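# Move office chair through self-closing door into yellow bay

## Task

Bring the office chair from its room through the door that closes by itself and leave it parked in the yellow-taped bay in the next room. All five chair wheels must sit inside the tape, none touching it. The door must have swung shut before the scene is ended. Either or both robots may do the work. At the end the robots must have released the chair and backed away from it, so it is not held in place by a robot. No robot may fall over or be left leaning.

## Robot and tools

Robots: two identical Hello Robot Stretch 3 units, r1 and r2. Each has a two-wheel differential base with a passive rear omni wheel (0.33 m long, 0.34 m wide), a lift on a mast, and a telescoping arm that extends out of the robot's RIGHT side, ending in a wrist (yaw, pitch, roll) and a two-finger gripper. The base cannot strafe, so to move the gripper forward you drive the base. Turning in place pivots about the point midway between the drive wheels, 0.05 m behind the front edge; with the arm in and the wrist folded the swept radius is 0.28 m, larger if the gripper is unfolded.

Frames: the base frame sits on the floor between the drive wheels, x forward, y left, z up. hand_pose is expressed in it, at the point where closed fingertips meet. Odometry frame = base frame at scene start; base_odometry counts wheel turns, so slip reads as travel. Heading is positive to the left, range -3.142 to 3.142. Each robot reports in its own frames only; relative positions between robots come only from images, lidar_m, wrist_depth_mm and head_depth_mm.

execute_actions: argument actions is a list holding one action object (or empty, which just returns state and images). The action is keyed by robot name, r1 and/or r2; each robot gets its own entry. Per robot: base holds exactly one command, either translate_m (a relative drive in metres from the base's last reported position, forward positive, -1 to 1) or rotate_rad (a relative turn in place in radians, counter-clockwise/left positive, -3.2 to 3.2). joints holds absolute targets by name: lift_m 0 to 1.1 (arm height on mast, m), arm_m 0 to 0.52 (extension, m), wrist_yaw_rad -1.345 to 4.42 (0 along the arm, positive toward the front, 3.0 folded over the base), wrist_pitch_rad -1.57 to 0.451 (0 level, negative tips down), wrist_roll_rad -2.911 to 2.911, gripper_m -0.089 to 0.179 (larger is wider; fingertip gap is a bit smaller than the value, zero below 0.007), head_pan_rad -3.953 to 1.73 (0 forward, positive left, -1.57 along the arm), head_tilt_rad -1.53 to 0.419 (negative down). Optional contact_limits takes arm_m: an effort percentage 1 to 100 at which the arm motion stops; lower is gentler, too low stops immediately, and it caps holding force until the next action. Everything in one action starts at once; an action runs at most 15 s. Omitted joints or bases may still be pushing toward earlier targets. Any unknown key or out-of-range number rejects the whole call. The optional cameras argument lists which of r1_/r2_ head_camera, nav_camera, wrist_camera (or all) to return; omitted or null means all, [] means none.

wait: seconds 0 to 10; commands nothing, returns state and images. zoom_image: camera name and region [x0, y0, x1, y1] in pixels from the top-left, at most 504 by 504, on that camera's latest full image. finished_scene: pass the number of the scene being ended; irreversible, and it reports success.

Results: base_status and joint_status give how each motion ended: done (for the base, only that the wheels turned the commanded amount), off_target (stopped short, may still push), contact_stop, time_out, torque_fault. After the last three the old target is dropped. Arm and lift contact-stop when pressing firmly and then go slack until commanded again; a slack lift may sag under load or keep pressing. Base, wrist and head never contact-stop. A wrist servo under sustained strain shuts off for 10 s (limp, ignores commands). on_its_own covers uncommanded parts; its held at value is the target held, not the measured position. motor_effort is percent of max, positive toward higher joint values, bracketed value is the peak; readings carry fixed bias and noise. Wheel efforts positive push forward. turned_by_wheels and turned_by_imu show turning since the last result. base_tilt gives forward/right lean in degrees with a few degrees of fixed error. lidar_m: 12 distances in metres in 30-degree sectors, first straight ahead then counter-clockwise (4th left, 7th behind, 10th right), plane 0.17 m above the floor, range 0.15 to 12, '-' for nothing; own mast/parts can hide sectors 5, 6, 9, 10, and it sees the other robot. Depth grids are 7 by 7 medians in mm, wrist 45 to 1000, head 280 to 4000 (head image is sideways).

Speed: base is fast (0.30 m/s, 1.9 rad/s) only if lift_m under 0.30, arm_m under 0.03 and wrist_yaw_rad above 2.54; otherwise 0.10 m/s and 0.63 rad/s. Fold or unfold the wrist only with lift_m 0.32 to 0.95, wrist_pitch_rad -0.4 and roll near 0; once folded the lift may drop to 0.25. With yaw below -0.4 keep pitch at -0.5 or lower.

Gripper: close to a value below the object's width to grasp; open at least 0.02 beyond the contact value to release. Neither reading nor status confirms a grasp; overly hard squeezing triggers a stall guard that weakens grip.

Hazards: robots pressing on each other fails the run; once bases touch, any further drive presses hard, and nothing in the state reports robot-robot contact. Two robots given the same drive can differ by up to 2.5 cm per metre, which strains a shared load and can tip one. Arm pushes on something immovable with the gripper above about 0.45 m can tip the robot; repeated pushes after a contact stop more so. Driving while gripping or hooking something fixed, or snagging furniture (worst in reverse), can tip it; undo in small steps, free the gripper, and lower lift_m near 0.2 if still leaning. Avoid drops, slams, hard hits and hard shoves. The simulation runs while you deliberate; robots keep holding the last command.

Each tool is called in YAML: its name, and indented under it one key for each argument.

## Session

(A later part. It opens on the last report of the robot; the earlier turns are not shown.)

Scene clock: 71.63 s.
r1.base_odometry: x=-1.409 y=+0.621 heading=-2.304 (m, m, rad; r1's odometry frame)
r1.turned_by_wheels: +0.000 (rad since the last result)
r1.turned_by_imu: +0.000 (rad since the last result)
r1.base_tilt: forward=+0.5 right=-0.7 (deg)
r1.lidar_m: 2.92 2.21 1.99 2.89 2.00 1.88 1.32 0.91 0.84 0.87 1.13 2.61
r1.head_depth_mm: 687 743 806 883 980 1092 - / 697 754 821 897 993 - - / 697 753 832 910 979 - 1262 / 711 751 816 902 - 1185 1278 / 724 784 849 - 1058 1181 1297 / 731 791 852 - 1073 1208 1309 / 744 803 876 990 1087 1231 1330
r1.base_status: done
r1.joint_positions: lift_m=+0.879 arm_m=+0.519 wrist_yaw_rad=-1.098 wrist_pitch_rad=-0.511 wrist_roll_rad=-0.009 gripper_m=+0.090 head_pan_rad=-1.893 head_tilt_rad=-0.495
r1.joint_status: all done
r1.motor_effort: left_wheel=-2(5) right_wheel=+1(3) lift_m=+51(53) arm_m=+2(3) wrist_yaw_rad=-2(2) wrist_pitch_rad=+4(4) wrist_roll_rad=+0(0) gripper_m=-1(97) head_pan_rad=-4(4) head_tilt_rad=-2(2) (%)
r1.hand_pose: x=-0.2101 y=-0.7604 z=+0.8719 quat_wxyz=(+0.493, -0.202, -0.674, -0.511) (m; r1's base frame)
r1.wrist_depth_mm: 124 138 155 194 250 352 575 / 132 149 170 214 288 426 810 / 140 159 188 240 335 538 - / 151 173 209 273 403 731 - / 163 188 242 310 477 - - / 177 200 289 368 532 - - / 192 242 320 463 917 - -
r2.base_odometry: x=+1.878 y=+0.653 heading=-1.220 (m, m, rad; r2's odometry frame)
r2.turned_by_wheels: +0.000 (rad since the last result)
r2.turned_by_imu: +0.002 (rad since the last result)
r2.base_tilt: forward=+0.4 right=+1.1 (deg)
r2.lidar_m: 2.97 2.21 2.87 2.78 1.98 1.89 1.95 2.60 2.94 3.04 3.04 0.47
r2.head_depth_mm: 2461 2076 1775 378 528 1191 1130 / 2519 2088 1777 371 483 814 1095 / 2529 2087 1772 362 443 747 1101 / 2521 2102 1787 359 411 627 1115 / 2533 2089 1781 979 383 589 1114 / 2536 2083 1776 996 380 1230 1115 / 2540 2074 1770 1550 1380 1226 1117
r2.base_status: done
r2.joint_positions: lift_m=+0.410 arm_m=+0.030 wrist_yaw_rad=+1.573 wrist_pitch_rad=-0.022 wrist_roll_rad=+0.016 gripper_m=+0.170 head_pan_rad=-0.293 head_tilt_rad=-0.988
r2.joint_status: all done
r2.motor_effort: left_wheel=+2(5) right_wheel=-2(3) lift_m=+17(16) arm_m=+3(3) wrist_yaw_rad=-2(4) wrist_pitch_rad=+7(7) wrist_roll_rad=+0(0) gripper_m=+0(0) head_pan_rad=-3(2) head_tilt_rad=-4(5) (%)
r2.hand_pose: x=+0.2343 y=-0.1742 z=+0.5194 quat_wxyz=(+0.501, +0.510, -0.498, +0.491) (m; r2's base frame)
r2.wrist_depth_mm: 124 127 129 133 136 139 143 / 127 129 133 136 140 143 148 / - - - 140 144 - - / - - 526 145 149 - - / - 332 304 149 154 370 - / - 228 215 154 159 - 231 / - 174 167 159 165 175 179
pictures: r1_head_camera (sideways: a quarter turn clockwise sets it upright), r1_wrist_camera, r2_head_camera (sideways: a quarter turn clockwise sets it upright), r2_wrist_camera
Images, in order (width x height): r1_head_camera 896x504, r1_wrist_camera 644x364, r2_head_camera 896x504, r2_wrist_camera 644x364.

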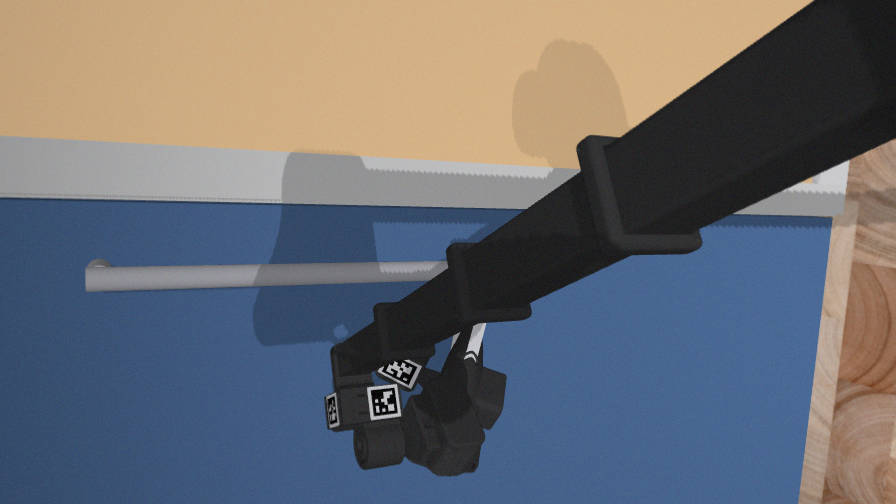

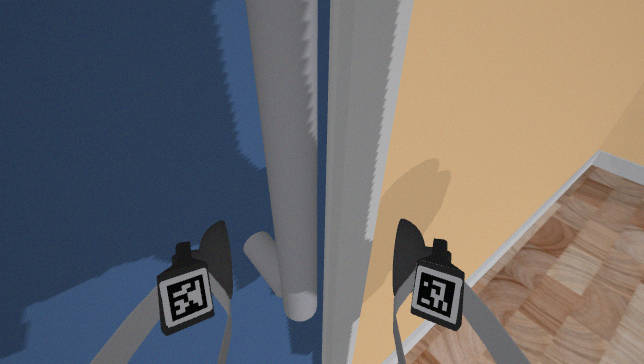

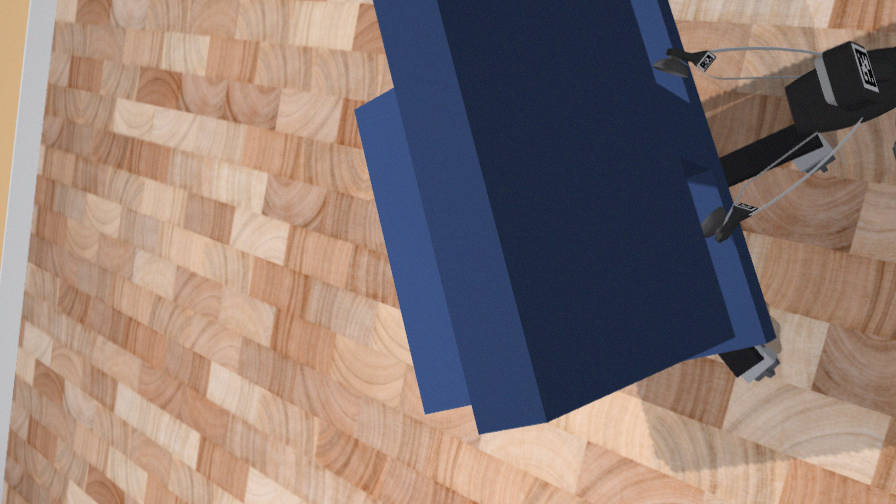

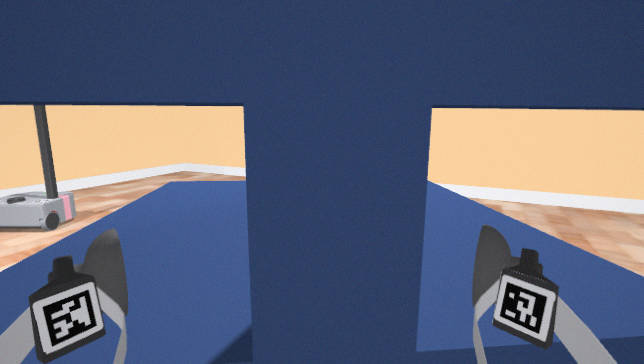

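execute_actions:
  actions:
    - {"r1":{"base":{"translate_m":-0.05},"joints":{"wrist_yaw_rad":-0.97}},"r2":{"base":{"translate_m":0.025},"joints":{"arm_m":0.04}}}
  cameras: ["r1_wrist_camera"]

execute_actions:
  actions:
    - {"r1":{"joints":{"gripper_m":-0.03}},"r2":{"joints":{"gripper_m":0.0}}}
  cameras: ["r1_wrist_camera","r2_wrist_camera"]

execute_actions:
  actions:
    - {"r1":{"base":{"translate_m":0.07},"joints":{"arm_m":0.41,"head_tilt_rad":-0.9}},"r2":{"base":{"translate_m":0.15}}}
  cameras: ["r1_nav_camera","r1_wrist_camera","r2_nav_camera","r2_wrist_camera"]

Scene clock: 80.47 s.
r1.base_odometry: x=-1.376 y=+0.659 heading=-2.304 (m, m, rad; r1's odometry frame)
r1.turned_by_wheels: +0.000 (rad since the last result)
r1.turned_by_imu: +0.000 (rad since the last result)
r1.base_tilt: forward=+0.5 right=-0.8 (deg)
r1.lidar_m: 2.96 2.22 2.03 2.82 1.95 1.84 1.29 0.89 0.82 0.85 1.11 2.54
r1.head_depth_mm: 670 727 787 863 954 1058 - / 678 733 798 879 959 - - / 682 738 802 888 954 - 1243 / 690 746 816 884 - 1143 1264 / 694 749 804 952 1029 1149 1274 / 714 775 829 - 1044 1178 1301 / 722 785 854 965 1061 1205 1308
r1.base_status: done
r1.joint_positions: lift_m=+0.879 arm_m=+0.519 wrist_yaw_rad=-0.972 wrist_pitch_rad=-0.511 wrist_roll_rad=-0.009 gripper_m=+0.090 head_pan_rad=-1.893 head_tilt_rad=-0.495
r1.joint_status: all done
r1.motor_effort: left_wheel=-3(8) right_wheel=+1(4) lift_m=+52(52) arm_m=+2(2) wrist_yaw_rad=+3(4) wrist_pitch_rad=+3(4) wrist_roll_rad=-1(1) gripper_m=+0(0) head_pan_rad=-4(4) head_tilt_rad=-2(2) (%)
r1.hand_pose: x=-0.1965 y=-0.7834 z=+0.8719 quat_wxyz=(+0.525, -0.159, -0.686, -0.479) (m; r1's base frame)
r1.wrist_depth_mm: 103 112 68 71 163 223 298 / 110 121 78 79 184 261 369 / 119 131 141 89 209 314 491 / 128 143 162 102 255 399 710 / 139 157 180 121 320 534 - / 152 170 218 280 336 864 - / 169 207 254 342 572 - -
r2.base_odometry: x=+1.887 y=+0.630 heading=-1.220 (m, m, rad; r2's odometry frame)
r2.turned_by_wheels: +0.000 (rad since the last result)
r2.turned_by_imu: +0.001 (rad since the last result)
r2.base_tilt: forward=+0.4 right=+1.1 (deg)
r2.lidar_m: 2.95 2.23 2.87 2.82 2.01 1.91 1.97 2.62 2.96 3.06 3.00 0.45
r2.head_depth_mm: 2447 2075 1778 359 450 1180 1131 / 2514 2083 1781 358 410 716 1080 / 2528 2090 1787 982 377 603 1102 / 2532 2094 1769 981 349 547 1117 / 2496 2069 1760 981 334 492 1100 / 2560 2081 1782 1496 334 1207 1109 / 2534 2091 1781 1552 1371 1230 1118
r2.base_status: done
r2.joint_positions: lift_m=+0.410 arm_m=+0.040 wrist_yaw_rad=+1.573 wrist_pitch_rad=-0.022 wrist_roll_rad=+0.016 gripper_m=+0.170 head_pan_rad=-0.293 head_tilt_rad=-0.988
r2.joint_status: all done
r2.motor_effort: left_wheel=+1(5) right_wheel=-1(3) lift_m=+17(17) arm_m=+3(3) wrist_yaw_rad=-1(2) wrist_pitch_rad=+7(7) wrist_roll_rad=+0(0) gripper_m=+0(0) head_pan_rad=-2(2) head_tilt_rad=-4(3) (%)
r2.hand_pose: x=+0.2343 y=-0.1842 z=+0.5194 quat_wxyz=(+0.501, +0.510, -0.498, +0.491) (m; r2's base frame)
r2.wrist_depth_mm: 103 104 107 109 112 115 118 / 105 107 110 112 116 119 122 / - - 113 116 119 - - / - - 117 120 124 - - / - 332 121 123 128 374 - / - 229 125 127 131 - 229 / - 174 129 131 136 167 175
pictures: r1_wrist_camera
Images, in order (width x height): r1_wrist_camera 644x364.

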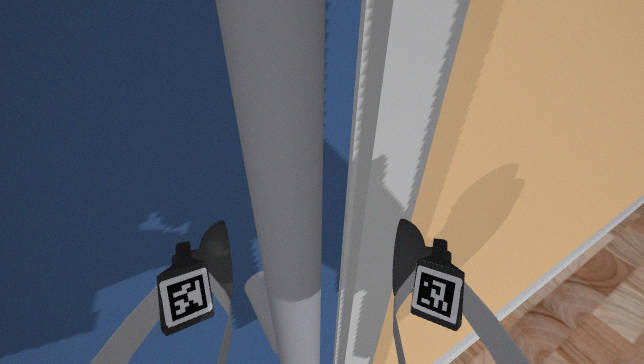

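Scene clock: 82.67 s.
r1.base_odometry: x=-1.376 y=+0.659 heading=-2.303 (m, m, rad; r1's odometry frame)
r1.turned_by_wheels: +0.000 (rad since the last result)
r1.turned_by_imu: +0.000 (rad since the last result)
r1.base_tilt: forward=+0.4 right=-0.7 (deg)
r1.lidar_m: 2.96 2.22 2.02 2.82 1.95 1.84 1.28 0.88 0.82 0.84 1.10 2.54
r1.head_depth_mm: 668 723 786 864 950 1061 - / 677 734 799 874 965 - - / 681 738 806 890 957 - 1241 / 688 746 810 876 - 1140 1259 / 689 748 802 943 1021 1145 1267 / 708 768 825 - 1027 1167 1301 / 717 779 851 963 1057 1197 1304
r1.base_status: not commanded
r1.joint_positions: lift_m=+0.879 arm_m=+0.519 wrist_yaw_rad=-0.954 wrist_pitch_rad=-0.516 wrist_roll_rad=-0.009 gripper_m=-0.026 head_pan_rad=-1.893 head_tilt_rad=-0.495
r1.joint_status: gripper_m off_target (ended at -0.026, target -0.030)
r1.on_its_own: wrist_yaw_rad is at rest, and its effort (-21) is outside its rest range (-12 to +12)
r1.motor_effort: left_wheel=+2(3) right_wheel=-3(3) lift_m=+51(51) arm_m=+0(2) wrist_yaw_rad=-21(25) wrist_pitch_rad=+5(6) wrist_roll_rad=+0(1) gripper_m=-23(100) head_pan_rad=-4(3) head_tilt_rad=-2(2) (%)
r1.hand_pose: x=-0.1936 y=-0.7864 z=+0.8708 quat_wxyz=(+0.528, -0.151, -0.688, -0.475) (m; r1's base frame)
r1.wrist_depth_mm: 99 106 116 61 160 214 281 / 105 115 127 68 182 249 348 / 114 125 142 77 205 299 451 / 124 137 158 88 241 376 636 / 134 152 179 101 313 503 - / 147 170 194 117 440 770 - / 164 190 255 194 560 - -
r2.base_odometry: x=+1.887 y=+0.630 heading=-1.220 (m, m, rad; r2's odometry frame)
r2.turned_by_wheels: +0.000 (rad since the last result)
r2.turned_by_imu: +0.000 (rad since the last result)
r2.base_tilt: forward=+0.5 right=+1.1 (deg)
r2.lidar_m: 2.95 2.23 2.86 2.81 2.00 1.91 1.97 2.63 2.95 3.03 3.01 0.45
r2.head_depth_mm: 2466 2080 1774 359 454 1185 1128 / 2501 2091 1771 359 414 698 1076 / 2525 2090 1781 979 381 617 1097 / 2522 2080 1780 978 353 552 1112 / 2568 2093 1779 980 335 495 1093 / 2522 2079 1786 1501 335 1210 1118 / 2552 2100 1774 1548 1367 1231 1116
r2.base_status: not commanded
r2.joint_positions: lift_m=+0.410 arm_m=+0.040 wrist_yaw_rad=+1.563 wrist_pitch_rad=-0.022 wrist_roll_rad=+0.016 gripper_m=+0.002 head_pan_rad=-0.293 head_tilt_rad=-0.988
r2.joint_status: all done
r2.motor_effort: left_wheel=+0(1) right_wheel=+8(7) lift_m=+17(17) arm_m=+2(3) wrist_yaw_rad=+5(5) wrist_pitch_rad=+7(7) wrist_roll_rad=+0(0) gripper_m=-35(100) head_pan_rad=-2(2) head_tilt_rad=-4(4) (%)
r2.hand_pose: x=+0.2343 y=-0.1868 z=+0.5194 quat_wxyz=(+0.504, +0.507, -0.500, +0.489) (m; r2's base frame)
r2.wrist_depth_mm: 104 105 108 111 114 117 121 / 106 108 111 114 117 121 124 / - - 115 118 122 - - / - - 118 121 125 - - / - 334 121 124 129 335 - / 228 235 125 129 131 232 231 / 173 167 130 133 160 177 176
pictures: r1_wrist_camera, r2_wrist_camera
Images, in order (width x height): r1_wrist_camera 644x364, r2_wrist_camera 644x364.

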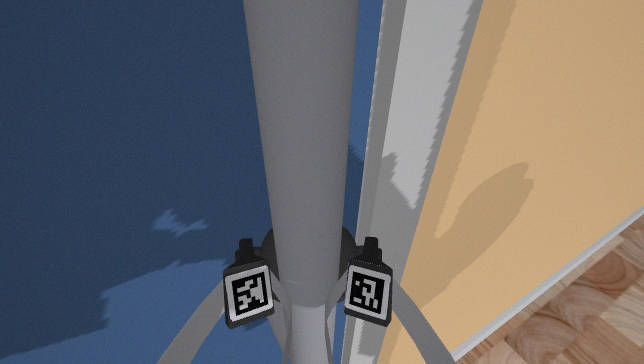

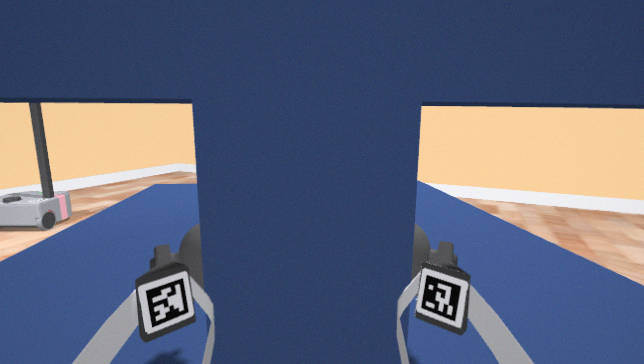

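Scene clock: 85.10 s.
r1.base_odometry: x=-1.422 y=+0.607 heading=-2.303 (m, m, rad; r1's odometry frame)
r1.turned_by_wheels: +0.001 (rad since the last result)
r1.turned_by_imu: -0.002 (rad since the last result)
r1.base_tilt: forward=+0.5 right=-0.7 (deg)
r1.lidar_m: 2.89 2.03 1.89 2.93 2.03 1.90 1.34 0.92 0.72 0.75 1.11 2.62
r1.head_depth_mm: 741 851 1012 1176 - - 1099 / 752 871 997 - - 1239 1136 / 744 863 - - 1436 1263 1144 / 642 707 940 1099 1368 1261 1131 / 599 - 930 1148 1390 1266 1125 / 651 - 979 1211 1414 1259 1120 / 689 835 1009 1279 1446 1262 1126
r1.base_status: done
r1.joint_positions: lift_m=+0.879 arm_m=+0.411 wrist_yaw_rad=-0.941 wrist_pitch_rad=-0.519 wrist_roll_rad=-0.006 gripper_m=-0.026 head_pan_rad=-1.893 head_tilt_rad=-0.889
r1.joint_status: all done
r1.on_its_own: wrist_yaw_rad is at rest, and its effort (-38) is outside its rest range (-12 to +12)
r1.motor_effort: left_wheel=+8(23) right_wheel=-11(24) lift_m=+52(52) arm_m=-7(9) wrist_yaw_rad=-38(38) wrist_pitch_rad=+6(6) wrist_roll_rad=-1(1) gripper_m=-29(28) head_pan_rad=-4(4) head_tilt_rad=-6(34) (%)
r1.hand_pose: x=-0.1917 y=-0.6794 z=+0.8701 quat_wxyz=(+0.529, -0.146, -0.690, -0.472) (m; r1's base frame)
r1.wrist_depth_mm: 106 112 114 62 328 408 532 / 115 122 126 69 376 476 647 / 125 134 144 77 438 568 851 / 137 148 161 89 514 708 - / 151 167 183 101 628 947 - / 170 190 204 116 842 - - / 194 216 267 251 960 - -
r2.base_odometry: x=+1.938 y=+0.489 heading=-1.221 (m, m, rad; r2's odometry frame)
r2.turned_by_wheels: +0.000 (rad since the last result)
r2.turned_by_imu: +0.001 (rad since the last result)
r2.base_tilt: forward=+0.3 right=+1.1 (deg)
r2.lidar_m: 2.81 2.05 2.75 2.89 2.14 2.04 2.11 2.81 3.03 3.12 2.87 0.45
r2.head_depth_mm: 2381 2093 1773 359 453 1181 1136 / 2443 2091 1776 359 416 698 1070 / 2449 2080 1775 979 385 613 1098 / 2486 2091 1783 980 357 559 1117 / 2516 2074 1775 980 335 516 1100 / 2533 2085 1784 1496 349 1232 1117 / 2517 2090 1780 1547 1376 1234 1116
r2.base_status: done
r2.joint_positions: lift_m=+0.410 arm_m=+0.040 wrist_yaw_rad=+1.548 wrist_pitch_rad=-0.022 wrist_roll_rad=+0.016 gripper_m=+0.014 head_pan_rad=-0.293 head_tilt_rad=-0.988
r2.joint_status: not commanded
r2.on_its_own: gripper_m is held at +0.014, not at your +0.000, by its stall guard, which is still easing; wrist_yaw_rad is at rest, and its effort (+15) is outside its rest range (-12 to +12)
r2.motor_effort: left_wheel=-2(4) right_wheel=+12(18) lift_m=+17(17) arm_m=+2(2) wrist_yaw_rad=+15(15) wrist_pitch_rad=+7(7) wrist_roll_rad=+0(0) gripper_m=-12(35) head_pan_rad=-3(3) head_tilt_rad=-3(4) (%)
r2.hand_pose: x=+0.2342 y=-0.1906 z=+0.5194 quat_wxyz=(+0.507, +0.504, -0.504, +0.485) (m; r2's base frame)
r2.wrist_depth_mm: 104 105 108 111 114 118 122 / 106 108 111 114 117 121 125 / - - 114 118 121 - - / - - 118 121 126 - - / - 335 122 125 129 337 - / 227 228 125 129 132 231 231 / 174 166 130 133 138 176 175
pictures: r1_nav_camera (sideways: a quarter turn counterclockwise sets it upright), r1_wrist_camera, r2_nav_camera (sideways: a quarter turn counterclockwise sets it upright), r2_wrist_camera
Images, in order (width x height): r1_nav_camera 672x504, r1_wrist_camera 644x364, r2_nav_camera 672x504, r2_wrist_camera 644x364.

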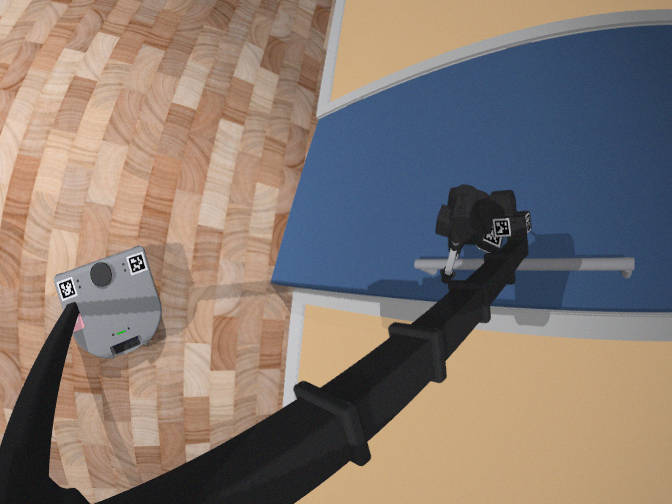

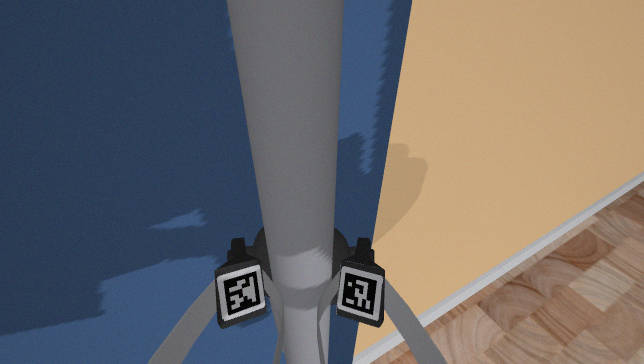

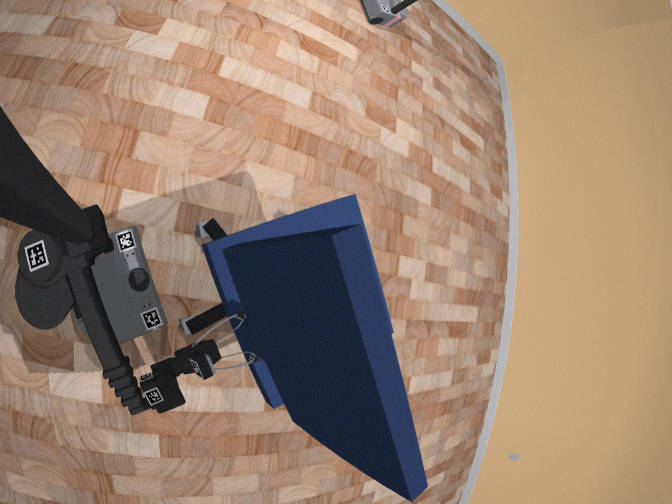

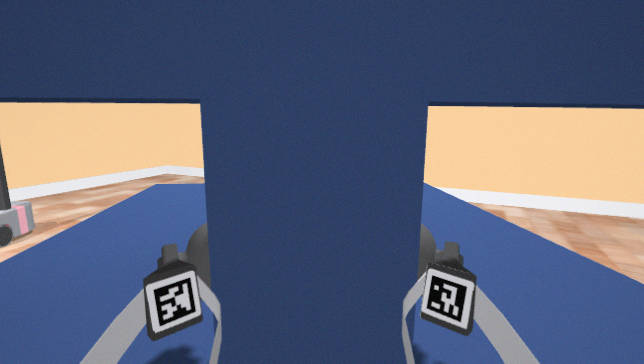

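execute_actions:
  actions:
    - {"r1":{"base":{"translate_m":0.135},"joints":{"arm_m":0.30}},"r2":{"base":{"translate_m":0.15},"joints":{"arm_m":0}}}
  cameras: []

execute_actions:
  actions:
    - {"r1":{"base":{"translate_m":0.13},"joints":{"arm_m":0.225}},"r2":{"base":{"translate_m":0.15}}}
  cameras: []

execute_actions:
  actions:
    - {"r1":{"base":{"translate_m":0.14},"joints":{"arm_m":0.17}},"r2":{"base":{"rotate_rad":0.4},"joints":{"gripper_m":0.01}}}
  cameras: ["r1_nav_camera","r1_wrist_camera","r2_nav_camera","r2_wrist_camera"]

Scene clock: 92.90 s.
r1.base_odometry: x=-1.513 y=+0.506 heading=-2.304 (m, m, rad; r1's odometry frame)
r1.turned_by_wheels: -0.001 (rad since the last result)
r1.turned_by_imu: -0.002 (rad since the last result)
r1.base_tilt: forward=+0.4 right=-0.8 (deg)
r1.lidar_m: 2.78 1.82 1.75 3.11 2.14 2.02 1.43 0.98 0.60 0.66 1.20 2.72
r1.head_depth_mm: 787 913 1079 1263 - - 1103 / 773 910 1083 - - 1232 1142 / 531 608 - - 1309 1264 1137 / 511 596 827 953 1233 1268 1126 / 586 - 867 1048 1361 1271 1121 / 624 - - 1168 1417 1257 1125 / 672 816 1043 1322 1435 1262 1126
r1.base_status: done
r1.joint_positions: lift_m=+0.879 arm_m=+0.300 wrist_yaw_rad=-0.957 wrist_pitch_rad=-0.515 wrist_roll_rad=-0.004 gripper_m=-0.022 head_pan_rad=-1.893 head_tilt_rad=-0.889
r1.joint_status: all done
r1.on_its_own: wrist_yaw_rad is held at -0.924, not at your -0.970, by its stall guard, which is still easing; gripper_m is held at -0.024, not at your -0.030, by its stall guard, which is not easing now
r1.motor_effort: left_wheel=-12(13) right_wheel=+14(17) lift_m=+52(52) arm_m=-2(8) wrist_yaw_rad=+43(43) wrist_pitch_rad=+5(6) wrist_roll_rad=-2(2) gripper_m=-26(27) head_pan_rad=-4(4) head_tilt_rad=-6(6) (%)
r1.hand_pose: x=-0.1941 y=-0.5665 z=+0.8709 quat_wxyz=(+0.525, -0.154, -0.689, -0.476) (m; r1's base frame)
r1.wrist_depth_mm: 116 120 125 62 135 687 906 / 128 131 137 68 151 814 - / 140 146 153 77 171 977 - / 157 163 173 88 200 - - / 179 186 196 102 - - - / 203 216 227 121 - - - / 239 256 287 273 979 - -
r2.base_odometry: x=+1.990 y=+0.348 heading=-1.221 (m, m, rad; r2's odometry frame)
r2.turned_by_wheels: +0.000 (rad since the last result)
r2.turned_by_imu: +0.001 (rad since the last result)
r2.base_tilt: forward=+0.4 right=+1.1 (deg)
r2.lidar_m: 2.67 1.83 1.86 2.82 2.28 2.18 2.24 2.98 3.10 3.20 2.72 0.46
r2.head_depth_mm: 2317 2098 1757 364 445 776 1112 / 2354 2093 1770 359 434 694 - / 2393 2101 1781 359 425 678 1101 / 2410 2085 1774 359 414 650 1121 / 2458 2107 1778 359 406 628 1115 / 2488 2100 1777 359 398 1217 1118 / 2525 2095 1783 1542 1338 1238 1112
r2.base_status: done
r2.joint_positions: lift_m=+0.410 arm_m=+0.001 wrist_yaw_rad=+1.485 wrist_pitch_rad=-0.022 wrist_roll_rad=+0.016 gripper_m=+0.041 head_pan_rad=-0.293 head_tilt_rad=-0.988
r2.joint_status: all done
r2.on_its_own: wrist_yaw_rad is held at +1.510, not at your +1.570, by its stall guard, which is still easing; gripper_m is held at +0.040, not at your +0.000, by its stall guard, which is not easing now
r2.motor_effort: left_wheel=-1(4) right_wheel=+10(25) lift_m=+17(17) arm_m=-1(5) wrist_yaw_rad=+18(42) wrist_pitch_rad=+7(7) wrist_roll_rad=+0(0) gripper_m=-20(25) head_pan_rad=-3(2) head_tilt_rad=-4(4) (%)
r2.hand_pose: x=+0.2333 y=-0.1675 z=+0.5191 quat_wxyz=(+0.523, +0.488, -0.519, +0.468) (m; r2's base frame)
r2.wrist_depth_mm: 114 114 113 113 112 112 111 / 117 117 116 116 115 115 114 / - - 120 119 120 - - / - - 123 123 461 - - / - 332 127 126 127 338 - / 225 236 131 131 130 231 231 / 172 166 136 135 160 175 175
pictures: none
No camera images: the call's "cameras" was empty. Leave "cameras" out to get every camera's image.

Scene clock: 95.33 s.
r1.base_odometry: x=-1.600 y=+0.410 heading=-2.304 (m, m, rad; r1's odometry frame)
r1.turned_by_wheels: -0.001 (rad since the last result)
r1.turned_by_imu: -0.001 (rad since the last result)
r1.base_tilt: forward=+0.5 right=-0.7 (deg)
r1.lidar_m: 2.66 3.44 1.62 3.29 2.27 2.14 1.51 1.04 0.51 0.63 1.29 2.61
r1.head_depth_mm: 452 976 1148 1332 - - 1101 / 446 509 587 - - 1235 1138 / 456 538 - - 1008 1241 1138 / 520 573 - 892 1148 1260 1125 / 570 627 - 1073 1360 1261 1119 / 628 725 - 1317 1447 1263 1126 / 697 848 1113 1546 1442 1265 1128
r1.base_status: done
r1.joint_positions: lift_m=+0.879 arm_m=+0.225 wrist_yaw_rad=-1.002 wrist_pitch_rad=-0.510 wrist_roll_rad=-0.004 gripper_m=-0.022 head_pan_rad=-1.893 head_tilt_rad=-0.889
r1.joint_status: all done
r1.on_its_own: gripper_m is held at -0.024, not at your -0.030, by its stall guard, which is not easing now
r1.motor_effort: left_wheel=-10(12) right_wheel=+10(23) lift_m=+50(52) arm_m=-2(6) wrist_yaw_rad=+38(43) wrist_pitch_rad=+4(5) wrist_roll_rad=-2(2) gripper_m=-25(27) head_pan_rad=-3(4) head_tilt_rad=-6(5) (%)
r1.hand_pose: x=-0.1999 y=-0.4841 z=+0.8720 quat_wxyz=(+0.516, -0.171, -0.685, -0.486) (m; r1's base frame)
r1.wrist_depth_mm: 128 127 128 61 129 968 - / 141 141 142 67 143 - - / 157 158 159 76 159 - - / 178 179 179 87 181 - - / 206 206 207 100 215 - - / 242 243 241 117 - - - / 295 297 301 218 999 - -
r2.base_odometry: x=+2.041 y=+0.207 heading=-1.221 (m, m, rad; r2's odometry frame)
r2.turned_by_wheels: +0.000 (rad since the last result)
r2.turned_by_imu: +0.001 (rad since the last result)
r2.base_tilt: forward=+0.4 right=+1.1 (deg)
r2.lidar_m: 2.54 2.79 1.62 2.74 2.41 2.31 2.37 3.19 3.18 3.27 2.59 0.46
r2.head_depth_mm: 2249 2088 1780 365 444 775 1115 / 2287 2064 1767 363 438 697 1146 / 2285 2075 1770 359 433 689 1092 / 2366 2089 1773 359 428 766 1117 / 2412 2095 1786 359 424 660 1116 / 2422 2089 1779 359 420 1213 1118 / 2465 2104 1774 1553 1372 1237 1116
r2.base_status: done
r2.joint_positions: lift_m=+0.410 arm_m=+0.001 wrist_yaw_rad=+1.447 wrist_pitch_rad=-0.023 wrist_roll_rad=+0.016 gripper_m=+0.041 head_pan_rad=-0.293 head_tilt_rad=-0.988
r2.joint_status: not commanded
r2.on_its_own: wrist_yaw_rad is held at +1.467, not at your +1.570, by its stall guard, which is not easing now; gripper_m is held at +0.040, not at your +0.000, by its stall guard, which is not easing now; wrist_yaw_rad is at rest, and its effort (+14) is outside its rest range (-12 to +12)
r2.motor_effort: left_wheel=-1(4) right_wheel=+10(20) lift_m=+17(17) arm_m=-1(1) wrist_yaw_rad=+14(19) wrist_pitch_rad=+7(7) wrist_roll_rad=+0(0) gripper_m=-20(21) head_pan_rad=-2(2) head_tilt_rad=-4(4) (%)
r2.hand_pose: x=+0.2323 y=-0.1771 z=+0.5191 quat_wxyz=(+0.531, +0.478, -0.528, +0.458) (m; r2's base frame)
r2.wrist_depth_mm: 115 114 114 113 112 111 111 / 118 117 116 116 115 115 114 / - - 121 119 120 - - / - - 124 123 456 - - / - 327 128 126 128 337 - / 226 234 131 131 130 230 230 / 173 165 137 135 159 176 175
pictures: none
No camera images: the call's "cameras" was empty. Leave "cameras" out to get every camera's image.

Scene clock: 97.80 s.
r1.base_odometry: x=-1.693 y=+0.306 heading=-2.305 (m, m, rad; r1's odometry frame)
r1.turned_by_wheels: -0.001 (rad since the last result)
r1.turned_by_imu: -0.001 (rad since the last result)
r1.base_tilt: forward=+0.5 right=-0.8 (deg)
r1.lidar_m: 2.54 3.27 1.59 1.58 2.41 2.26 1.61 1.09 0.45 0.65 1.37 2.48
r1.head_depth_mm: 380 430 523 1408 - - 1103 / 418 471 529 - - 1234 1137 / 388 447 - - 932 1199 1143 / 520 585 - 913 1163 1259 1126 / 595 679 - - 1387 1261 1127 / 693 846 - - 1447 1267 1127 / 821 1052 1345 1599 1446 1258 1125
r1.base_status: done
r1.joint_positions: lift_m=+0.879 arm_m=+0.170 wrist_yaw_rad=-1.006 wrist_pitch_rad=-0.506 wrist_roll_rad=-0.004 gripper_m=-0.022 head_pan_rad=-1.893 head_tilt_rad=-0.889
r1.joint_status: all done
r1.on_its_own: gripper_m is held at -0.024, not at your -0.030, by its stall guard, which is not easing now
r1.motor_effort: left_wheel=-8(9) right_wheel=+9(22) lift_m=+50(50) arm_m=-1(7) wrist_yaw_rad=+44(44) wrist_pitch_rad=+2(3) wrist_roll_rad=-2(2) gripper_m=-25(27) head_pan_rad=-4(4) head_tilt_rad=-5(6) (%)
r1.hand_pose: x=-0.2009 y=-0.4285 z=+0.8728 quat_wxyz=(+0.516, -0.173, -0.684, -0.486) (m; r1's base frame)
r1.wrist_depth_mm: 149 143 135 61 123 118 - / 167 160 151 67 135 132 - / 191 180 170 76 151 - - / 223 208 194 87 169 - - / 266 246 224 100 192 - - / 333 299 271 117 228 - - / 443 386 339 160 299 994 -
r2.base_odometry: x=+2.041 y=+0.207 heading=-0.822 (m, m, rad; r2's odometry frame)
r2.turned_by_wheels: +0.399 (rad since the last result)
r2.turned_by_imu: +0.381 (rad since the last result)
r2.base_tilt: forward=+0.5 right=+1.1 (deg)
r2.lidar_m: 2.95 1.53 2.58 2.55 2.31 2.32 2.84 3.18 3.20 2.73 0.49 0.49
r2.head_depth_mm: 2325 2090 1777 370 436 577 1085 / 2426 2084 1771 384 489 669 1105 / 2505 2109 1779 425 556 822 1115 / 2523 2092 417 475 648 1180 1111 / 2544 2083 1672 1468 1347 1236 1122 / 2510 2081 1770 1551 1373 1235 1110 / 2547 2095 1775 1549 1368 1228 1115
r2.base_status: done
r2.joint_positions: lift_m=+0.410 arm_m=+0.001 wrist_yaw_rad=+1.341 wrist_pitch_rad=-0.022 wrist_roll_rad=+0.019 gripper_m=+0.018 head_pan_rad=-0.293 head_tilt_rad=-0.988
r2.joint_status: gripper_m off_target (ended at +0.018, target +0.010)
r2.on_its_own: wrist_yaw_rad is held at +1.368, not at your +1.570, by its stall guard, which is still easing; gripper_m is held at +0.017, not at your +0.010, by its stall guard, which is still easing
r2.motor_effort: left_wheel=-4(13) right_wheel=+13(29) lift_m=+17(17) arm_m=-1(4) wrist_yaw_rad=+19(75) wrist_pitch_rad=+7(7) wrist_roll_rad=-1(1) gripper_m=-28(100) head_pan_rad=-2(2) head_tilt_rad=-4(3) (%)
r2.hand_pose: x=+0.2276 y=-0.2038 z=+0.5192 quat_wxyz=(+0.554, +0.450, -0.554, +0.429) (m; r2's base frame)
r2.wrist_depth_mm: 187 148 120 101 87 77 69 / 200 154 124 104 91 80 71 / - - 128 107 120 - - / - - 133 110 128 - - / - - 134 113 133 334 336 / 260 235 139 117 111 231 230 / 831 190 148 121 160 174 176
pictures: r1_nav_camera (sideways: a quarter turn counterclockwise sets it upright), r1_wrist_camera, r2_nav_camera (sideways: a quarter turn counterclockwise sets it upright), r2_wrist_camera
Images, in order (width x height): r1_nav_camera 672x504, r1_wrist_camera 644x364, r2_nav_camera 672x504, r2_wrist_camera 644x364.

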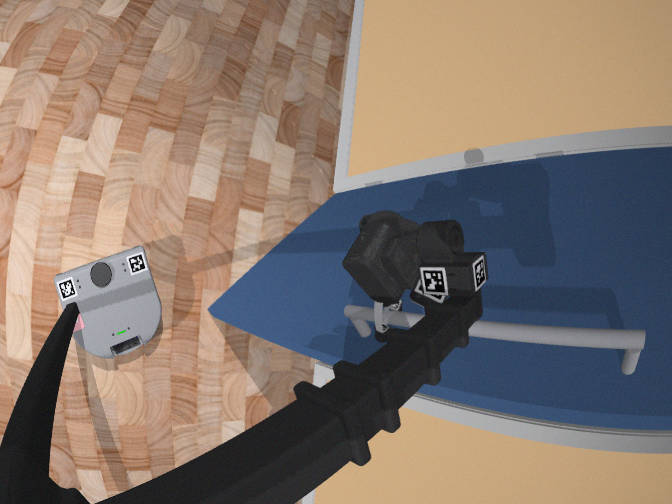

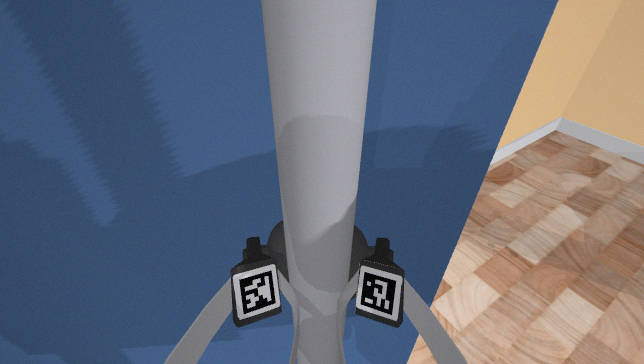

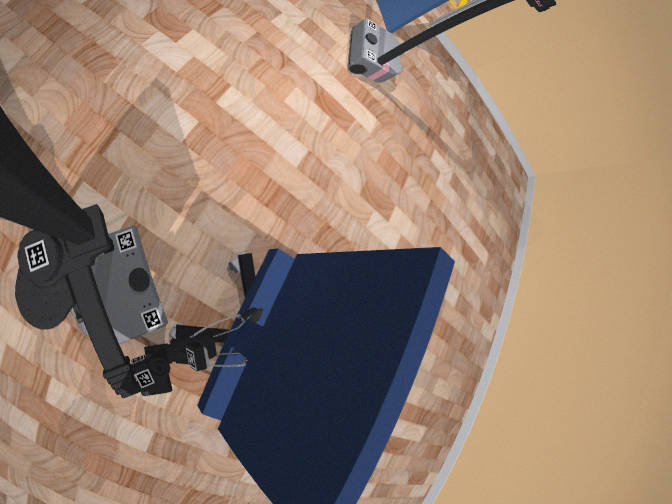

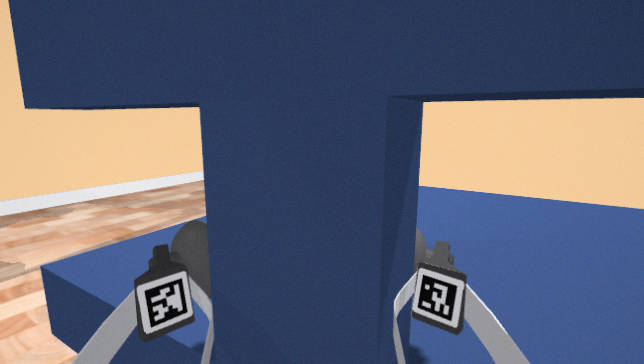

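execute_actions:
  actions:
    - {"r1":{"base":{"translate_m":0.15},"joints":{"arm_m":0.135,"wrist_yaw_rad":-1.03}},"r2":{"base":{"rotate_rad":-0.7},"joints":{"gripper_m":0.035}}}
  cameras: []

execute_actions:
  actions:
    - {"r1":{"base":{"translate_m":0.15},"joints":{"wrist_yaw_rad":-1.06}},"r2":{"base":{"rotate_rad":-0.5}}}
  cameras: ["r2_nav_camera"]

execute_actions:
  actions:
    - {"r1":{"base":{"translate_m":0.15},"joints":{"arm_m":0.175,"wrist_yaw_rad":-1.12}},"r2":{"base":{"rotate_rad":-0.5}}}
  cameras: ["r1_nav_camera","r1_wrist_camera","r2_nav_camera","r2_wrist_camera"]

Scene clock: 111.67 s.
r1.base_odometry: x=-1.794 y=+0.194 heading=-2.305 (m, m, rad; r1's odometry frame)
r1.turned_by_wheels: +0.000 (rad since the last result)
r1.turned_by_imu: -0.001 (rad since the last result)
r1.base_tilt: forward=+0.4 right=-0.7 (deg)
r1.lidar_m: 2.39 3.09 1.41 1.57 2.55 2.40 1.70 1.19 0.40 0.73 1.45 2.35
r1.head_depth_mm: 360 397 454 527 - - 1105 / 399 456 507 - - 1218 1142 / 468 415 - - 920 1150 1141 / 566 658 - - 1272 1262 1138 / 695 826 - - 1384 1265 1121 / 909 1134 1320 - 1416 1260 1130 / 1028 1197 1428 1633 1440 1266 1122
r1.base_status: done
r1.joint_positions: lift_m=+0.880 arm_m=+0.135 wrist_yaw_rad=-0.990 wrist_pitch_rad=-0.504 wrist_roll_rad=-0.007 gripper_m=-0.022 head_pan_rad=-1.893 head_tilt_rad=-0.889
r1.joint_status: wrist_yaw_rad off_target (ended at -0.990, target -1.030); the others done
r1.on_its_own: wrist_yaw_rad is held at -0.983, not at your -1.030, by its stall guard, which is not easing now; gripper_m is held at -0.024, not at your -0.030, by its stall guard, which is not easing now
r1.motor_effort: left_wheel=-3(10) right_wheel=+5(13) lift_m=+50(50) arm_m=-3(11) wrist_yaw_rad=+10(74) wrist_pitch_rad=+1(2) wrist_roll_rad=+0(2) gripper_m=-23(31) head_pan_rad=-5(4) head_tilt_rad=-5(6) (%)
r1.hand_pose: x=-0.1994 y=-0.3968 z=+0.8735 quat_wxyz=(+0.521, -0.168, -0.684, -0.481) (m; r1's base frame)
r1.wrist_depth_mm: 193 170 148 61 119 108 104 / 223 193 166 68 130 117 - / 268 224 189 76 143 129 - / 337 266 217 87 159 147 - / 439 330 258 101 180 - - / 640 431 329 116 200 - - / 874 625 406 153 258 - -
r2.base_odometry: x=+2.041 y=+0.207 heading=-1.522 (m, m, rad; r2's odometry frame)
r2.turned_by_wheels: -0.700 (rad since the last result)
r2.turned_by_imu: -0.674 (rad since the last result)
r2.base_tilt: forward=+0.4 right=+1.1 (deg)
r2.lidar_m: 0.45 2.76 1.45 1.52 2.78 2.32 2.31 2.57 3.19 3.16 2.97 2.48
r2.head_depth_mm: 2263 535 595 668 852 1228 1117 / 602 627 710 837 865 1193 1150 / 674 757 882 959 867 817 1086 / 2291 2080 1767 978 862 794 1111 / 2308 2084 1772 978 865 780 1098 / 2335 2084 1773 977 866 789 1105 / 2305 2090 1776 1492 1310 1229 1110
r2.base_status: done
r2.joint_positions: lift_m=+0.410 arm_m=+0.000 wrist_yaw_rad=+1.327 wrist_pitch_rad=-0.021 wrist_roll_rad=+0.015 gripper_m=+0.038 head_pan_rad=-0.294 head_tilt_rad=-0.990
r2.joint_status: all done
r2.on_its_own: wrist_yaw_rad is held at +1.324, not at your +1.570, by its stall guard, which is not easing now
r2.motor_effort: left_wheel=+1(15) right_wheel=-2(33) lift_m=+18(18) arm_m=+0(0) wrist_yaw_rad=-2(79) wrist_pitch_rad=+7(8) wrist_roll_rad=+0(1) gripper_m=+0(50) head_pan_rad=-3(2) head_tilt_rad=-5(3) (%)
r2.hand_pose: x=+0.2268 y=-0.2070 z=+0.5194 quat_wxyz=(+0.558, +0.445, -0.556, +0.426) (m; r2's base frame)
r2.wrist_depth_mm: - - - 384 259 - - / - - - 396 261 - - / - - - 440 - - - / - - 604 453 - - - / 332 332 367 336 - - - / 228 227 - 230 250 - - / 174 174 178 201 239 917 906
pictures: none
No camera images: the call's "cameras" was empty. Leave "cameras" out to get every camera's image.

Scene clock: 114.27 s.
r1.base_odometry: x=-1.894 y=+0.083 heading=-2.305 (m, m, rad; r1's odometry frame)
r1.turned_by_wheels: +0.000 (rad since the last result)
r1.turned_by_imu: -0.001 (rad since the last result)
r1.base_tilt: forward=+0.5 right=-0.7 (deg)
r1.lidar_m: 2.25 2.92 1.31 1.55 2.69 2.53 1.81 1.30 0.39 0.99 1.54 2.21
r1.head_depth_mm: 359 389 435 495 - - 1099 / 409 465 505 - - 1215 1137 / 535 422 - - 965 1151 1134 / 708 829 - - 1376 1261 1134 / 1014 1182 - - 1379 1259 1131 / 1075 1255 1410 - 1419 1261 1120 / 1084 1266 1516 1671 1442 1262 1129
r1.base_status: done
r1.joint_positions: lift_m=+0.880 arm_m=+0.135 wrist_yaw_rad=-1.006 wrist_pitch_rad=-0.501 wrist_roll_rad=-0.009 gripper_m=-0.022 head_pan_rad=-1.893 head_tilt_rad=-0.889
r1.joint_status: wrist_yaw_rad off_target (ended at -1.006, target -1.060)
r1.on_its_own: wrist_yaw_rad is held at -1.018, not at your -1.060, by its stall guard, which is not easing now; gripper_m is held at -0.024, not at your -0.030, by its stall guard, which is not easing now; wrist_yaw_rad is at rest, and its effort (-16) is outside its rest range (-12 to +12)
r1.motor_effort: left_wheel=+0(6) right_wheel=+3(11) lift_m=+50(50) arm_m=-3(3) wrist_yaw_rad=-16(43) wrist_pitch_rad=+0(1) wrist_roll_rad=+1(0) gripper_m=-24(27) head_pan_rad=-4(4) head_tilt_rad=-6(5) (%)
r1.hand_pose: x=-0.2015 y=-0.3942 z=+0.8740 quat_wxyz=(+0.519, -0.174, -0.682, -0.485) (m; r1's base frame)
r1.wrist_depth_mm: 271 208 165 63 117 102 91 / 334 242 186 70 128 110 99 / 438 290 213 78 140 119 - / 618 362 250 89 154 130 - / 766 477 314 102 171 149 - / 864 712 436 118 188 - - / 944 984 499 192 236 989 -
r2.base_odometry: x=+2.041 y=+0.207 heading=-2.022 (m, m, rad; r2's odometry frame)
r2.turned_by_wheels: -0.500 (rad since the last result)
r2.turned_by_imu: -0.489 (rad since the last result)
r2.base_tilt: forward=+0.5 right=+1.0 (deg)
r2.lidar_m: 0.47 0.45 2.81 1.39 1.38 2.73 2.31 2.31 2.62 3.20 3.17 2.94
r2.head_depth_mm: 2514 2067 1773 1543 1371 1226 1117 / 2537 2090 1779 1546 1367 1213 1160 / 2523 2039 578 1493 1342 1229 1113 / 2512 497 573 727 882 1209 1098 / 2427 525 643 869 865 802 1113 / 2361 577 730 961 864 778 740 / 2149 647 848 977 865 777 715
r2.base_status: done
r2.joint_positions: lift_m=+0.410 arm_m=+0.000 wrist_yaw_rad=+1.327 wrist_pitch_rad=-0.021 wrist_roll_rad=+0.015 gripper_m=+0.038 head_pan_rad=-0.294 head_tilt_rad=-0.990
r2.joint_status: not commanded
r2.on_its_own: wrist_yaw_rad is held at +1.324, not at your +1.570, by its stall guard, which is not easing now
r2.motor_effort: left_wheel=+2(4) right_wheel=-2(6) lift_m=+18(18) arm_m=+0(0) wrist_yaw_rad=-2(2) wrist_pitch_rad=+7(7) wrist_roll_rad=+0(1) gripper_m=+0(0) head_pan_rad=-2(2) head_tilt_rad=-3(4) (%)
r2.hand_pose: x=+0.2267 y=-0.2071 z=+0.5194 quat_wxyz=(+0.558, +0.445, -0.556, +0.426) (m; r2's base frame)
r2.wrist_depth_mm: 461 337 - - - - - / 493 345 - - - - - / - 426 - - - - - / - 446 - - - - - / 329 333 371 - - - - / 228 260 - - - - - / 218 261 879 904 888 908 919
pictures: r2_nav_camera (sideways: a quarter turn counterclockwise sets it upright)
Images, in order (width x height): r2_nav_camera 672x504.

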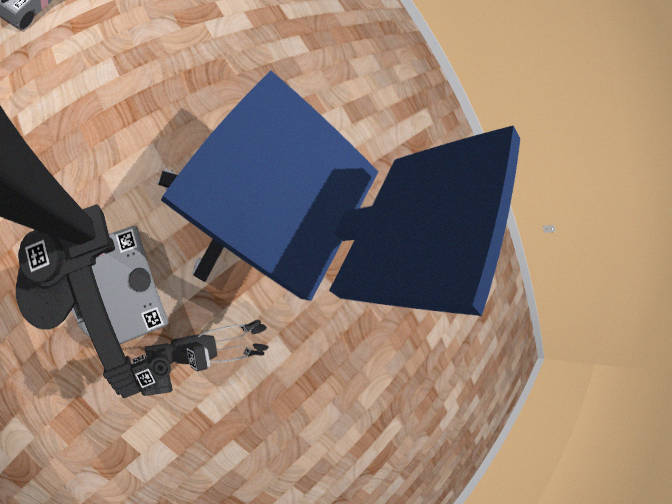

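Scene clock: 116.93 s.
r1.base_odometry: x=-1.995 y=-0.028 heading=-2.305 (m, m, rad; r1's odometry frame)
r1.turned_by_wheels: +0.000 (rad since the last result)
r1.turned_by_imu: +0.000 (rad since the last result)
r1.base_tilt: forward=+0.4 right=-0.7 (deg)
r1.lidar_m: 2.11 2.74 1.41 1.28 2.84 2.66 1.91 1.42 0.40 1.25 1.62 2.07
r1.head_depth_mm: 366 388 442 520 - - 1105 / 459 510 518 - - 1211 1137 / 692 444 - 1114 1086 1200 1146 / 1087 1214 - 1594 1434 1259 1136 / 1125 1262 - - 1441 1260 1129 / 1139 1316 - - 1433 1260 1125 / 1151 1337 1613 1660 1436 1265 1131
r1.base_status: done
r1.joint_positions: lift_m=+0.880 arm_m=+0.175 wrist_yaw_rad=-1.098 wrist_pitch_rad=-0.498 wrist_roll_rad=-0.008 gripper_m=-0.022 head_pan_rad=-1.893 head_tilt_rad=-0.889
r1.joint_status: wrist_yaw_rad off_target (ended at -1.098, target -1.120); the others done
r1.on_its_own: gripper_m is held at -0.024, not at your -0.030, by its stall guard, which is not easing now; wrist_yaw_rad is at rest, and its effort (-28) is outside its rest range (-12 to +12)
r1.motor_effort: left_wheel=+0(8) right_wheel=+6(14) lift_m=+50(49) arm_m=-2(7) wrist_yaw_rad=-28(56) wrist_pitch_rad=-1(2) wrist_roll_rad=+0(1) gripper_m=-25(27) head_pan_rad=-3(3) head_tilt_rad=-5(6) (%)
r1.hand_pose: x=-0.2117 y=-0.4171 z=+0.8746 quat_wxyz=(+0.496, -0.207, -0.673, -0.508) (m; r1's base frame)
r1.wrist_depth_mm: 349 237 177 64 117 100 87 / 458 283 200 71 127 107 92 / 638 348 231 79 138 115 102 / 738 452 273 90 152 125 - / 810 642 350 104 167 137 - / 875 975 507 119 182 164 - / 949 - 584 175 228 999 -
r2.base_odometry: x=+2.041 y=+0.207 heading=-2.522 (m, m, rad; r2's odometry frame)
r2.turned_by_wheels: -0.500 (rad since the last result)
r2.turned_by_imu: -0.489 (rad since the last result)
r2.base_tilt: forward=+0.5 right=+1.1 (deg)
r2.lidar_m: 2.86 0.45 0.45 2.85 2.98 1.32 2.69 2.31 2.31 2.67 3.19 3.18
r2.head_depth_mm: 2522 2069 1780 1558 1373 1220 1113 / 2513 2076 1778 1541 1364 1213 1162 / 2523 2088 1789 1538 1363 1228 1108 / 2506 2081 1775 1557 1372 1229 1120 / 2516 2082 1782 1551 1364 1226 1084 / 2513 2063 1778 1546 867 816 1073 / 2510 2088 536 621 853 779 703
r2.base_status: done
r2.joint_positions: lift_m=+0.410 arm_m=+0.000 wrist_yaw_rad=+1.327 wrist_pitch_rad=-0.021 wrist_roll_rad=+0.015 gripper_m=+0.038 head_pan_rad=-0.294 head_tilt_rad=-0.990
r2.joint_status: not commanded
r2.on_its_own: wrist_yaw_rad is held at +1.324, not at your +1.570, by its stall guard, which is not easing now
r2.motor_effort: left_wheel=+3(6) right_wheel=-2(5) lift_m=+18(18) arm_m=-1(0) wrist_yaw_rad=-3(2) wrist_pitch_rad=+7(7) wrist_roll_rad=+1(0) gripper_m=+0(0) head_pan_rad=-2(3) head_tilt_rad=-3(3) (%)
r2.hand_pose: x=+0.2267 y=-0.2071 z=+0.5194 quat_wxyz=(+0.558, +0.445, -0.556, +0.426) (m; r2's base frame)
r2.wrist_depth_mm: - - - - - - - / - - - - - - - / - - - - - - - / - - - - - - - / - - - - - - - / - - - - - - - / 898 915 866 905 872 888 912
pictures: r1_nav_camera (sideways: a quarter turn counterclockwise sets it upright), r1_wrist_camera, r2_nav_camera (sideways: a quarter turn counterclockwise sets it upright), r2_wrist_camera
Images, in order (width x height): r1_nav_camera 672x504, r1_wrist_camera 644x364, r2_nav_camera 672x504, r2_wrist_camera 644x364.

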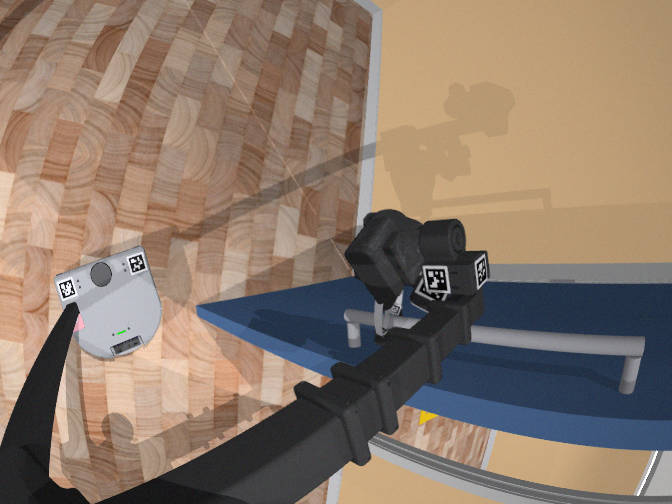

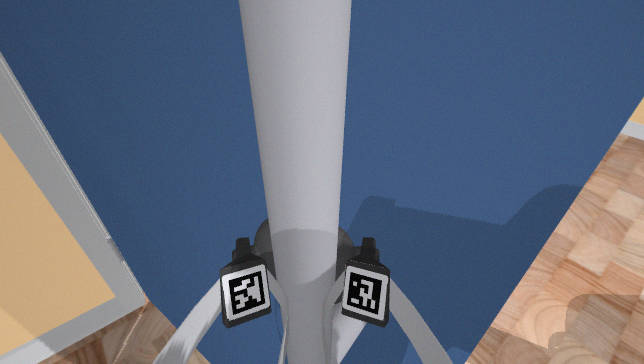

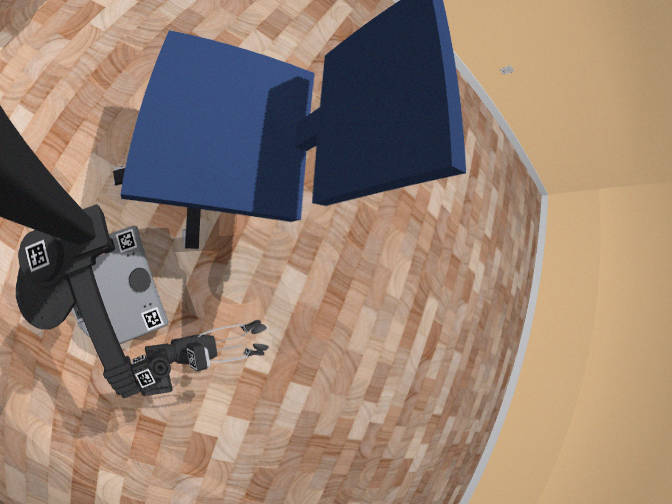

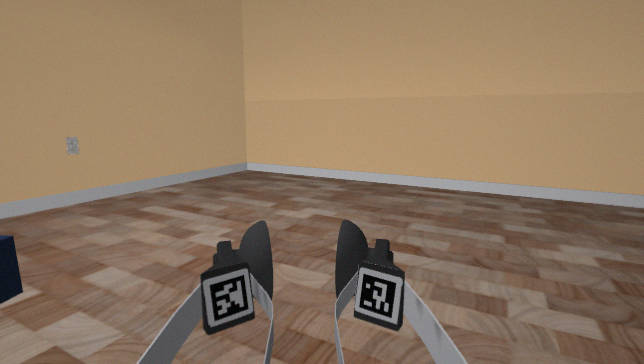

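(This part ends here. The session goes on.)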